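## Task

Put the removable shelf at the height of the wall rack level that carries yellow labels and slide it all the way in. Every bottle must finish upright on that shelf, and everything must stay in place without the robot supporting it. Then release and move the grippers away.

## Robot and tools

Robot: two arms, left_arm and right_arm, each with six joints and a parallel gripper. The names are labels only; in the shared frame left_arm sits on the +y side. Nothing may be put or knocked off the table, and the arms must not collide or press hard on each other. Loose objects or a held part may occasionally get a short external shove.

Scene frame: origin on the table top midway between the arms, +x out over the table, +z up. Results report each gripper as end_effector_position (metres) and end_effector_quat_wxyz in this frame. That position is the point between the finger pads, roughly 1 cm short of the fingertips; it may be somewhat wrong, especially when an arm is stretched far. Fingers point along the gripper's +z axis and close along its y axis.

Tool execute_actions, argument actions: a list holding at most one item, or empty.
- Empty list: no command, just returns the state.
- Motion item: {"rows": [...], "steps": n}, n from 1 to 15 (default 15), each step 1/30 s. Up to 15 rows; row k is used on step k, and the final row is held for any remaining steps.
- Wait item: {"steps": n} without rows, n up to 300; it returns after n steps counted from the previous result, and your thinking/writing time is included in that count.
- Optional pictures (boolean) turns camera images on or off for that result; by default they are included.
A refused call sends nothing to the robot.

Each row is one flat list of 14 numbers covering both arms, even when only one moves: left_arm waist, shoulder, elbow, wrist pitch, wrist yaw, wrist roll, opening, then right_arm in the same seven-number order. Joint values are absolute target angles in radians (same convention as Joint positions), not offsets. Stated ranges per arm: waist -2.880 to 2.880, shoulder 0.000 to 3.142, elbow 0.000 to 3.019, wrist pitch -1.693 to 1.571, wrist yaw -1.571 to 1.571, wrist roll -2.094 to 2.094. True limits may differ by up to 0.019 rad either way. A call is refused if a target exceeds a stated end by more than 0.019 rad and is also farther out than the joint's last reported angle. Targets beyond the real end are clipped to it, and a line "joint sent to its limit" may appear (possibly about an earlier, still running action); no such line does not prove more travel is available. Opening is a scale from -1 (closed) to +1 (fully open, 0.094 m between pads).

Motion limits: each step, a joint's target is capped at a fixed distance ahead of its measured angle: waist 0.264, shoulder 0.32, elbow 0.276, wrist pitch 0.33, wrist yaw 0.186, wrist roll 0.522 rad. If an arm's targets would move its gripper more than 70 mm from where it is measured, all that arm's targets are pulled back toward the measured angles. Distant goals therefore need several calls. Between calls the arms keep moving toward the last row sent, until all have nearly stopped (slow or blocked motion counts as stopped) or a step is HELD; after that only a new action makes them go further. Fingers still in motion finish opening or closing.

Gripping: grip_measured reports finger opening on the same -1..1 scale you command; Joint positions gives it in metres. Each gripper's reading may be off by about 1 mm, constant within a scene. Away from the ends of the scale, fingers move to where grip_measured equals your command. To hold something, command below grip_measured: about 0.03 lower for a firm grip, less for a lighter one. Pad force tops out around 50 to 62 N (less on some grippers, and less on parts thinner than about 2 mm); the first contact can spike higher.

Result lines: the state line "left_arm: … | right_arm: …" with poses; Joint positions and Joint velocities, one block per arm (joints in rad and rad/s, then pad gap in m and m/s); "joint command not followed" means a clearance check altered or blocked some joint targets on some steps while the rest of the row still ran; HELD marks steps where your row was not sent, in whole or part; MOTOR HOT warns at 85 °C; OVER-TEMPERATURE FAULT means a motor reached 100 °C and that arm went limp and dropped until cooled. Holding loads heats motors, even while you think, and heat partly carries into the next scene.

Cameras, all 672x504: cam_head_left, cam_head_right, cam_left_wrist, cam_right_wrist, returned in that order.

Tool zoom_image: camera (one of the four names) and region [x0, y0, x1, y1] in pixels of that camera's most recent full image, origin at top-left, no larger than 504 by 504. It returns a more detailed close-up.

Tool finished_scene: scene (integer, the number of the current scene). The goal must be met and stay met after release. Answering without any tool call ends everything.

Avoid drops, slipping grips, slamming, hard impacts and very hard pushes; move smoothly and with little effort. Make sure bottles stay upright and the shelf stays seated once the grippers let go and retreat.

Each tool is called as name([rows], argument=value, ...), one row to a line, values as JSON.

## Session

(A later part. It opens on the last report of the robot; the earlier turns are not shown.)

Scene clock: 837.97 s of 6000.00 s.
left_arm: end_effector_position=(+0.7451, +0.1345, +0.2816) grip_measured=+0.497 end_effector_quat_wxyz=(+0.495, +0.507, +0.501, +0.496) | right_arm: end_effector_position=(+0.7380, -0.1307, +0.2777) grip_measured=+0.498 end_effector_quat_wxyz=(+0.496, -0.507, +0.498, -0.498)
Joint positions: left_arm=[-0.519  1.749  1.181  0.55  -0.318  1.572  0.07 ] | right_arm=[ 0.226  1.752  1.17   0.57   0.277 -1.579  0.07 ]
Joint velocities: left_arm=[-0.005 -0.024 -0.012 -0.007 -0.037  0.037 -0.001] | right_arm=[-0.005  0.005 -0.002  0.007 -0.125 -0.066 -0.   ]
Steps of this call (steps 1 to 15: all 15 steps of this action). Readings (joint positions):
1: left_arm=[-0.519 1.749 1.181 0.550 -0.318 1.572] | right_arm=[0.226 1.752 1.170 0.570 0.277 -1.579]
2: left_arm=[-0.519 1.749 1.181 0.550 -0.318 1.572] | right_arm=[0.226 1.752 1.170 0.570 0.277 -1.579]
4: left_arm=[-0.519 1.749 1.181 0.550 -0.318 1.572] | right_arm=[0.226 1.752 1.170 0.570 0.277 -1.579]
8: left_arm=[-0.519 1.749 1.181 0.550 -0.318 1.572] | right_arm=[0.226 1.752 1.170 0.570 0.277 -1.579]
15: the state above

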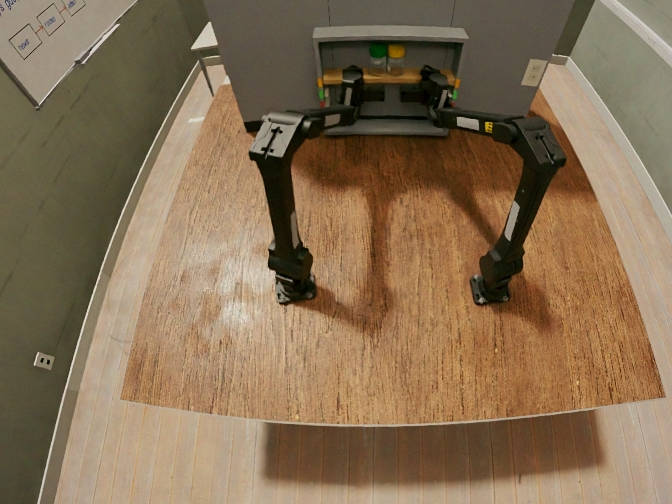

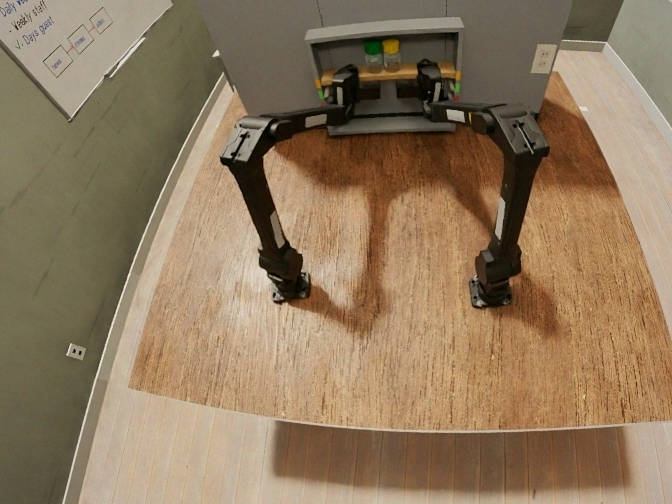

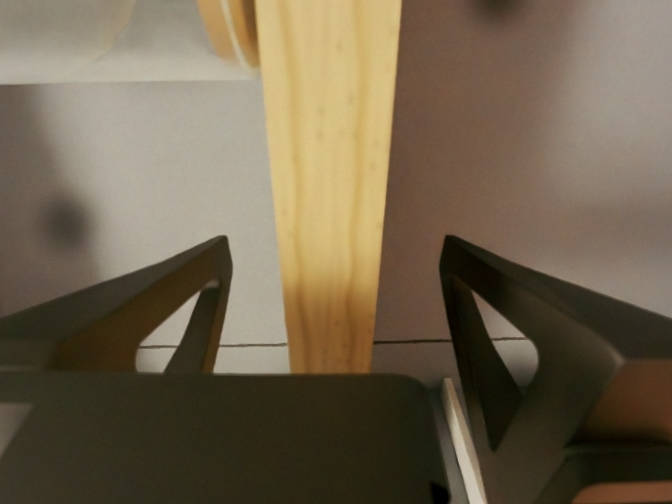

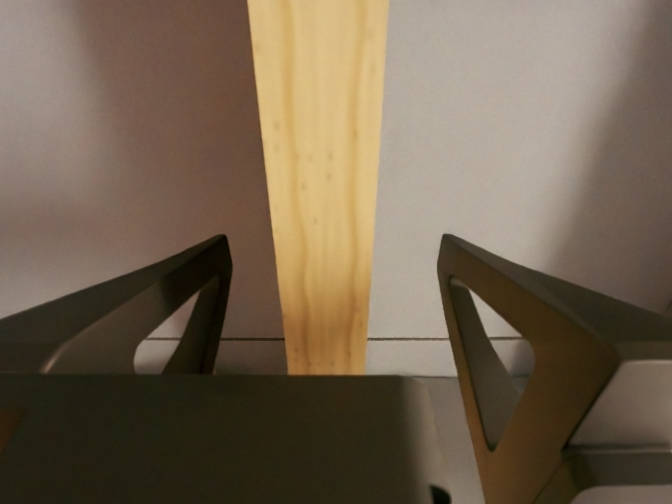

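execute_actions([
  {"rows": [[-0.5203,1.7460,1.1854,0.5585,-0.3191,1.573,0.5,0.2273,1.7498,1.1672,0.5748,0.2779,-1.58,0.5],[-0.5222,1.7415,1.1838,0.5645,-0.3208,1.573,0.5,0.2291,1.7451,1.1653,0.5786,0.2792,-1.58,0.5],[-0.5244,1.7363,1.1812,0.5710,-0.3227,1.573,0.5,0.2312,1.7396,1.1622,0.5828,0.2807,-1.58,0.5],[-0.5264,1.7310,1.1775,0.5766,-0.3246,1.573,0.5,0.2331,1.7341,1.1582,0.5867,0.2822,-1.58,0.5],[-0.5281,1.7262,1.1729,0.5804,-0.3263,1.573,0.5,0.2346,1.7294,1.1533,0.5896,0.2835,-1.58,0.5],[-0.5294,1.7222,1.1675,0.5822,-0.3277,1.573,0.5,0.2356,1.7254,1.1476,0.5916,0.2845,-1.58,0.5],[-0.5309,1.7175,1.1612,0.5843,-0.3293,1.573,0.5,0.2369,1.7208,1.1411,0.5938,0.2857,-1.58,0.5],[-0.5326,1.7122,1.1542,0.5866,-0.3310,1.573,0.5,0.2383,1.7156,1.1337,0.5963,0.2871,-1.58,0.5],[-0.5345,1.7064,1.1464,0.5892,-0.3330,1.573,0.5,0.2398,1.7098,1.1255,0.5991,0.2886,-1.58,0.5],[-0.5365,1.7001,1.1380,0.5921,-0.3351,1.573,0.5,0.2415,1.7036,1.1167,0.6020,0.2902,-1.58,0.5],[-0.5387,1.6933,1.1289,0.5951,-0.3374,1.573,0.5,0.2433,1.6969,1.1072,0.6053,0.2919,-1.58,0.5],[-0.5410,1.6861,1.1192,0.5983,-0.3399,1.573,0.5,0.2452,1.6898,1.0971,0.6087,0.2938,-1.58,0.5],[-0.5435,1.6785,1.1091,0.6017,-0.3424,1.573,0.5,0.2472,1.6823,1.0864,0.6123,0.2957,-1.58,0.5],[-0.5460,1.6705,1.0984,0.6053,-0.3451,1.573,0.5,0.2493,1.6745,1.0753,0.6161,0.2977,-1.58,0.5],[-0.5487,1.6622,1.0873,0.6090,-0.3479,1.573,0.5,0.2515,1.6663,1.0637,0.6200,0.2998,-1.58,0.5]], "steps": 15},
], pictures=false)

execute_actions([
  {"rows": [[-0.5514,1.6536,1.0759,0.6128,-0.3508,1.573,0.5,0.2537,1.6579,1.0517,0.6241,0.3020,-1.58,0.5],[-0.5543,1.6448,1.0641,0.6167,-0.3538,1.573,0.5,0.2561,1.6492,1.0393,0.6283,0.3043,-1.58,0.5],[-0.5572,1.6358,1.0520,0.6208,-0.3569,1.573,0.5,0.2584,1.6403,1.0267,0.6326,0.3066,-1.58,0.5],[-0.5601,1.6266,1.0397,0.6249,-0.3600,1.573,0.5,0.2609,1.6313,1.0138,0.6369,0.3089,-1.58,0.5],[-0.5631,1.6173,1.0273,0.6290,-0.3631,1.573,0.5,0.2633,1.6221,1.0008,0.6413,0.3113,-1.58,0.5],[-0.5661,1.6079,1.0147,0.6332,-0.3663,1.573,0.5,0.2658,1.6128,0.9876,0.6458,0.3137,-1.58,0.5],[-0.5692,1.5984,1.0020,0.6375,-0.3695,1.573,0.5,0.2683,1.6035,0.9743,0.6503,0.3161,-1.58,0.5],[-0.5722,1.5890,0.9894,0.6417,-0.3727,1.573,0.5,0.2708,1.5942,0.9611,0.6548,0.3186,-1.58,0.5],[-0.5753,1.5795,0.9767,0.6460,-0.3759,1.573,0.5,0.2733,1.5849,0.9478,0.6593,0.3210,-1.58,0.5],[-0.5783,1.5701,0.9641,0.6502,-0.3791,1.573,0.5,0.2758,1.5756,0.9346,0.6638,0.3234,-1.58,0.5],[-0.5813,1.5608,0.9517,0.6543,-0.3822,1.573,0.5,0.2782,1.5664,0.9216,0.6682,0.3258,-1.58,0.5],[-0.5842,1.5516,0.9394,0.6584,-0.3853,1.573,0.5,0.2807,1.5574,0.9087,0.6725,0.3281,-1.58,0.5],[-0.5871,1.5426,0.9273,0.6625,-0.3884,1.573,0.5,0.2830,1.5485,0.8961,0.6768,0.3304,-1.58,0.5],[-0.5900,1.5338,0.9155,0.6664,-0.3914,1.573,0.5,0.2854,1.5398,0.8837,0.6810,0.3327,-1.58,0.5],[-0.5927,1.5252,0.9041,0.6702,-0.3943,1.573,0.5,0.2876,1.5314,0.8717,0.6851,0.3349,-1.58,0.5]], "steps": 15},
], pictures=false)

execute_actions([
  {"rows": [[-0.5954,1.5169,0.8930,0.6739,-0.3971,1.573,0.5,0.2898,1.5232,0.8601,0.6890,0.3370,-1.58,0.5],[-0.5979,1.5089,0.8823,0.6775,-0.3998,1.573,0.5,0.2919,1.5154,0.8490,0.6928,0.3390,-1.58,0.5],[-0.6004,1.5013,0.8722,0.6809,-0.4023,1.573,0.5,0.2939,1.5079,0.8383,0.6964,0.3409,-1.58,0.5],[-0.6027,1.4941,0.8625,0.6841,-0.4048,1.573,0.5,0.2958,1.5008,0.8282,0.6998,0.3428,-1.58,0.5],[-0.6049,1.4873,0.8534,0.6871,-0.4071,1.573,0.5,0.2976,1.4941,0.8187,0.7031,0.3445,-1.58,0.5],[-0.6069,1.4810,0.8450,0.6900,-0.4092,1.573,0.5,0.2993,1.4879,0.8099,0.7060,0.3461,-1.58,0.5],[-0.6088,1.4752,0.8372,0.6926,-0.4112,1.573,0.5,0.3008,1.4821,0.8017,0.7088,0.3476,-1.58,0.5],[-0.6105,1.4699,0.8302,0.6949,-0.4129,1.573,0.5,0.3022,1.4769,0.7943,0.7113,0.3490,-1.58,0.5],[-0.6120,1.4652,0.8239,0.6970,-0.4145,1.573,0.5,0.3035,1.4723,0.7878,0.7135,0.3502,-1.58,0.5],[-0.6133,1.4612,0.8185,0.6988,-0.4159,1.573,0.5,0.3045,1.4683,0.7821,0.7155,0.3512,-1.58,0.5],[-0.6144,1.4577,0.8139,0.7004,-0.4171,1.573,0.5,0.3054,1.4650,0.7773,0.7171,0.3521,-1.58,0.5],[-0.6152,1.4550,0.8102,0.7016,-0.4180,1.573,0.5,0.3061,1.4623,0.7735,0.7184,0.3528,-1.58,0.5],[-0.6159,1.4530,0.8076,0.7025,-0.4186,1.573,0.5,0.3067,1.4603,0.7707,0.7193,0.3533,-1.58,0.5],[-0.6163,1.4518,0.8060,0.7030,-0.4191,1.573,0.5,0.3070,1.4591,0.7690,0.7199,0.3536,-1.58,0.5],[-0.6164,1.4514,0.8054,0.7032,-0.4192,1.573,0.5,0.3071,1.4587,0.7684,0.7201,0.3537,-1.58,0.5]], "steps": 15},
], pictures=false)

execute_actions([
  {"steps": 10},
], pictures=true)

Scene clock: 887.50 s of 6000.00 s.
left_arm: end_effector_position=(+0.7210, +0.1362, +0.2646) grip_measured=+0.497 end_effector_quat_wxyz=(+0.485, +0.512, +0.508, +0.495) | right_arm: end_effector_position=(+0.7122, -0.1342, +0.2884) grip_measured=+0.498 end_effector_quat_wxyz=(+0.500, -0.499, +0.497, -0.504)
Joint positions: left_arm=[-0.534  1.715  1.099  0.574 -0.342  1.572  0.07 ] | right_arm=[ 0.236  1.687  1.098  0.596  0.295 -1.579  0.07 ]
Joint velocities: left_arm=[-0.093 -0.23  -0.286  0.095 -0.066 -0.022 -0.001] | right_arm=[ 0.073 -0.249 -0.31   0.105  0.125 -0.066  0.   ]
Steps of this call (steps 1 to 15: the robot went on to your last target; steps 16 to 90: nothing new was sent; then 46.03 s passed at rest; steps 91 to 105: all 15 steps of this action). Readings (joint positions):
91: left_arm=[-0.519 1.749 1.181 0.550 -0.318 1.572] | right_arm=[0.226 1.752 1.170 0.570 0.277 -1.579]
92: left_arm=[-0.519 1.749 1.181 0.550 -0.318 1.572] | right_arm=[0.226 1.752 1.170 0.570 0.277 -1.579]
94: left_arm=[-0.519 1.749 1.180 0.550 -0.320 1.572] | right_arm=[0.226 1.751 1.170 0.570 0.278 -1.579]
98: left_arm=[-0.520 1.747 1.164 0.558 -0.326 1.572] | right_arm=[0.226 1.738 1.159 0.575 0.283 -1.579]
105: the state above

Scene clock: 888.00 s of 6000.00 s.
left_arm: end_effector_position=(+0.6549, +0.1365, +0.2789) grip_measured=+0.497 end_effector_quat_wxyz=(+0.496, +0.501, +0.502, +0.501) | right_arm: end_effector_position=(+0.6465, -0.1345, +0.2827) grip_measured=+0.498 end_effector_quat_wxyz=(+0.503, -0.499, +0.495, -0.503)
Joint positions: left_arm=[-0.58   1.564  0.921  0.637 -0.388  1.572  0.07 ] | right_arm=[ 0.275  1.553  0.906  0.66   0.329 -1.579  0.07 ]
Joint velocities: left_arm=[-0.093 -0.249 -0.325  0.095 -0.139 -0.081 -0.001] | right_arm=[ 0.063 -0.288 -0.344  0.09   0.037  0.022 -0.   ]
Steps of this call (steps 1 to 15: all 15 steps of this action). Readings (joint positions):
1: left_arm=[-0.537 1.707 1.088 0.577 -0.345 1.572] | right_arm=[0.238 1.679 1.087 0.600 0.297 -1.579]
2: left_arm=[-0.540 1.697 1.077 0.581 -0.348 1.572] | right_arm=[0.241 1.670 1.075 0.604 0.299 -1.579]
4: left_arm=[-0.547 1.677 1.054 0.589 -0.354 1.572] | right_arm=[0.247 1.653 1.050 0.612 0.303 -1.579]
8: left_arm=[-0.559 1.633 1.008 0.608 -0.366 1.572] | right_arm=[0.258 1.618 0.998 0.629 0.313 -1.579]
15: the state above

Scene clock: 888.50 s of 6000.00 s.
left_arm: end_effector_position=(+0.6125, +0.1404, +0.2766) grip_measured=+0.497 end_effector_quat_wxyz=(+0.500, +0.498, +0.500, +0.502) | right_arm: end_effector_position=(+0.6038, -0.1382, +0.2775) grip_measured=+0.498 end_effector_quat_wxyz=(+0.506, -0.498, +0.494, -0.503)
Joint positions: left_arm=[-0.608  1.476  0.803  0.676 -0.416  1.572  0.07 ] | right_arm=[ 0.298  1.467  0.784  0.702  0.35  -1.579  0.07 ]
Joint velocities: left_arm=[-0.015 -0.054 -0.071  0.022  0.022 -0.066 -0.   ] | right_arm=[ 0.005 -0.034 -0.066  0.022  0.037 -0.081  0.   ]
Steps of this call (steps 1 to 15: all 15 steps of this action). Readings (joint positions):
1: left_arm=[-0.583 1.556 0.909 0.641 -0.391 1.572] | right_arm=[0.277 1.545 0.894 0.664 0.331 -1.579]
2: left_arm=[-0.585 1.548 0.897 0.645 -0.394 1.572] | right_arm=[0.279 1.536 0.882 0.668 0.334 -1.579]
4: left_arm=[-0.591 1.532 0.875 0.652 -0.399 1.572] | right_arm=[0.283 1.520 0.860 0.676 0.337 -1.579]
8: left_arm=[-0.600 1.505 0.838 0.663 -0.408 1.572] | right_arm=[0.291 1.492 0.821 0.689 0.344 -1.579]
15: the state above

Scene clock: 888.83 s of 6000.00 s.
left_arm: end_effector_position=(+0.6118, +0.1405, +0.2770) grip_measured=+0.497 end_effector_quat_wxyz=(+0.500, +0.497, +0.500, +0.502) | right_arm: end_effector_position=(+0.6031, -0.1385, +0.2775) grip_measured=+0.498 end_effector_quat_wxyz=(+0.506, -0.497, +0.494, -0.503)
Joint positions: left_arm=[-0.609  1.474  0.801  0.678 -0.416  1.572  0.07 ] | right_arm=[ 0.298  1.465  0.781  0.703  0.35  -1.579  0.07 ]
Joint velocities: left_arm=[-0.015  0.005  0.007 -0.007  0.007  0.007  0.   ] | right_arm=[ 0.005 -0.005  0.002  0.002 -0.022 -0.066 -0.   ]
Steps of this call (steps 1 to 10: the robot went on to your last target). Readings (joint positions):
1: left_arm=[-0.609 1.474 0.802 0.677 -0.416 1.572] | right_arm=[0.298 1.465 0.782 0.702 0.350 -1.579]
2: left_arm=[-0.609 1.474 0.801 0.678 -0.416 1.572] | right_arm=[0.298 1.465 0.782 0.703 0.350 -1.579]
4: left_arm=[-0.609 1.474 0.801 0.678 -0.416 1.572] | right_arm=[0.298 1.465 0.781 0.703 0.350 -1.579]
8: left_arm=[-0.609 1.474 0.801 0.678 -0.416 1.572] | right_arm=[0.298 1.465 0.781 0.703 0.350 -1.579]
10: the state above

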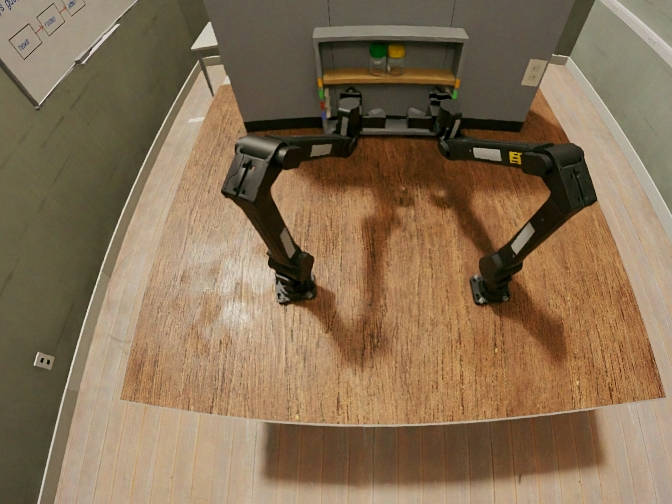

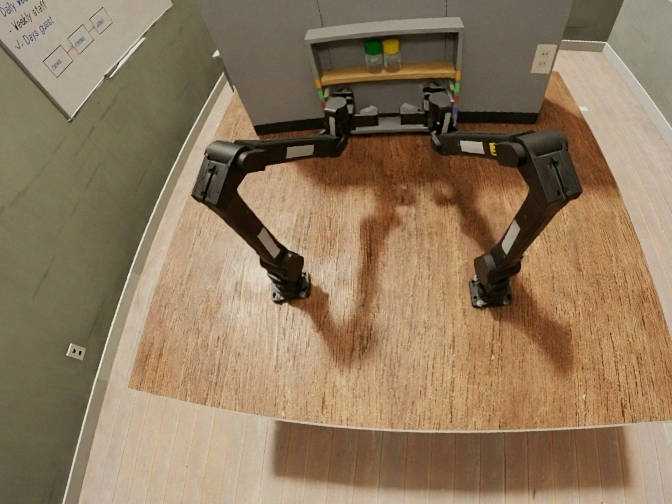

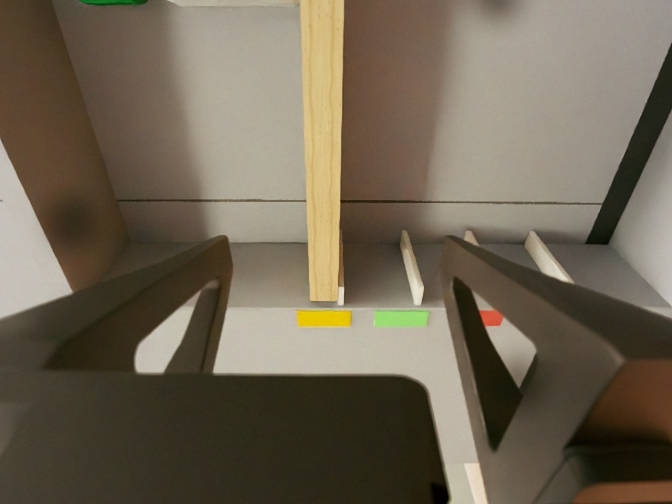

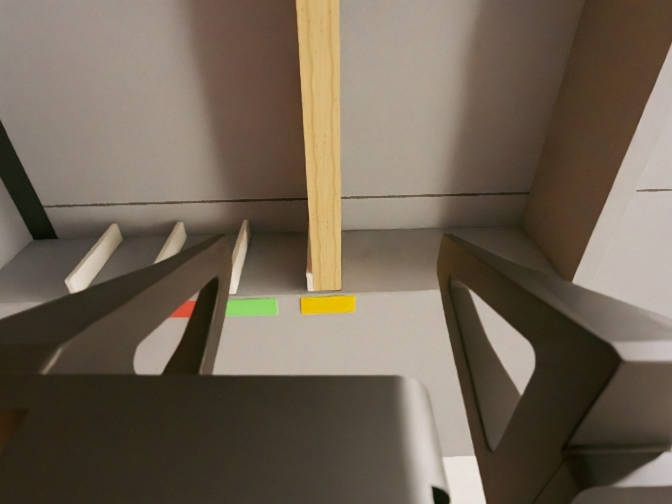

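zoom_image(camera="cam_head_left", region=[300, 20, 480, 140])

zoom_image(camera="cam_right_wrist", region=[220, 200, 420, 330])

zoom_image(camera="cam_left_wrist", region=[250, 210, 450, 340])

Region (300, 20, 480, 140) of cam_head_left's 672x504 image, scaled by 2.800, with more detail than that image has.

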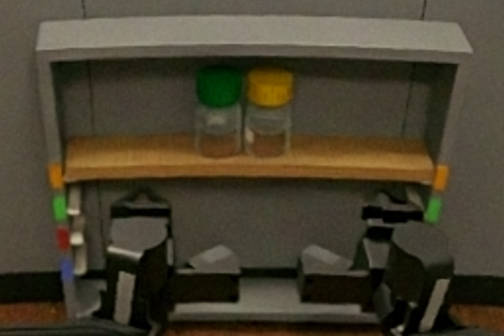

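Region (220, 200, 420, 330) of cam_right_wrist's 672x504 image, scaled by 2.520, with more detail than that image has; it fills the top 328 rows of this view, and the rest is white.

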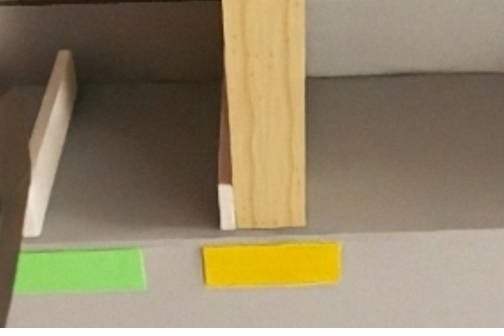

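Region (250, 210, 450, 340) of cam_left_wrist's 672x504 image, scaled by 2.520, with more detail than that image has; it fills the top 328 rows of this view, and the rest is white.

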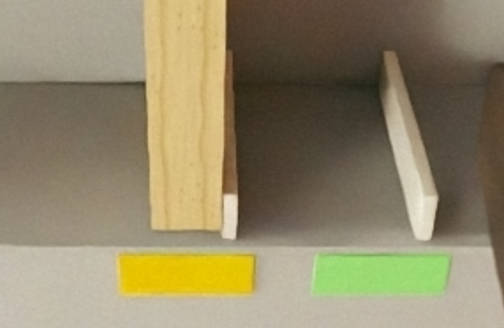

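finished_scene(scene=1)

The scene is finished: the task was done.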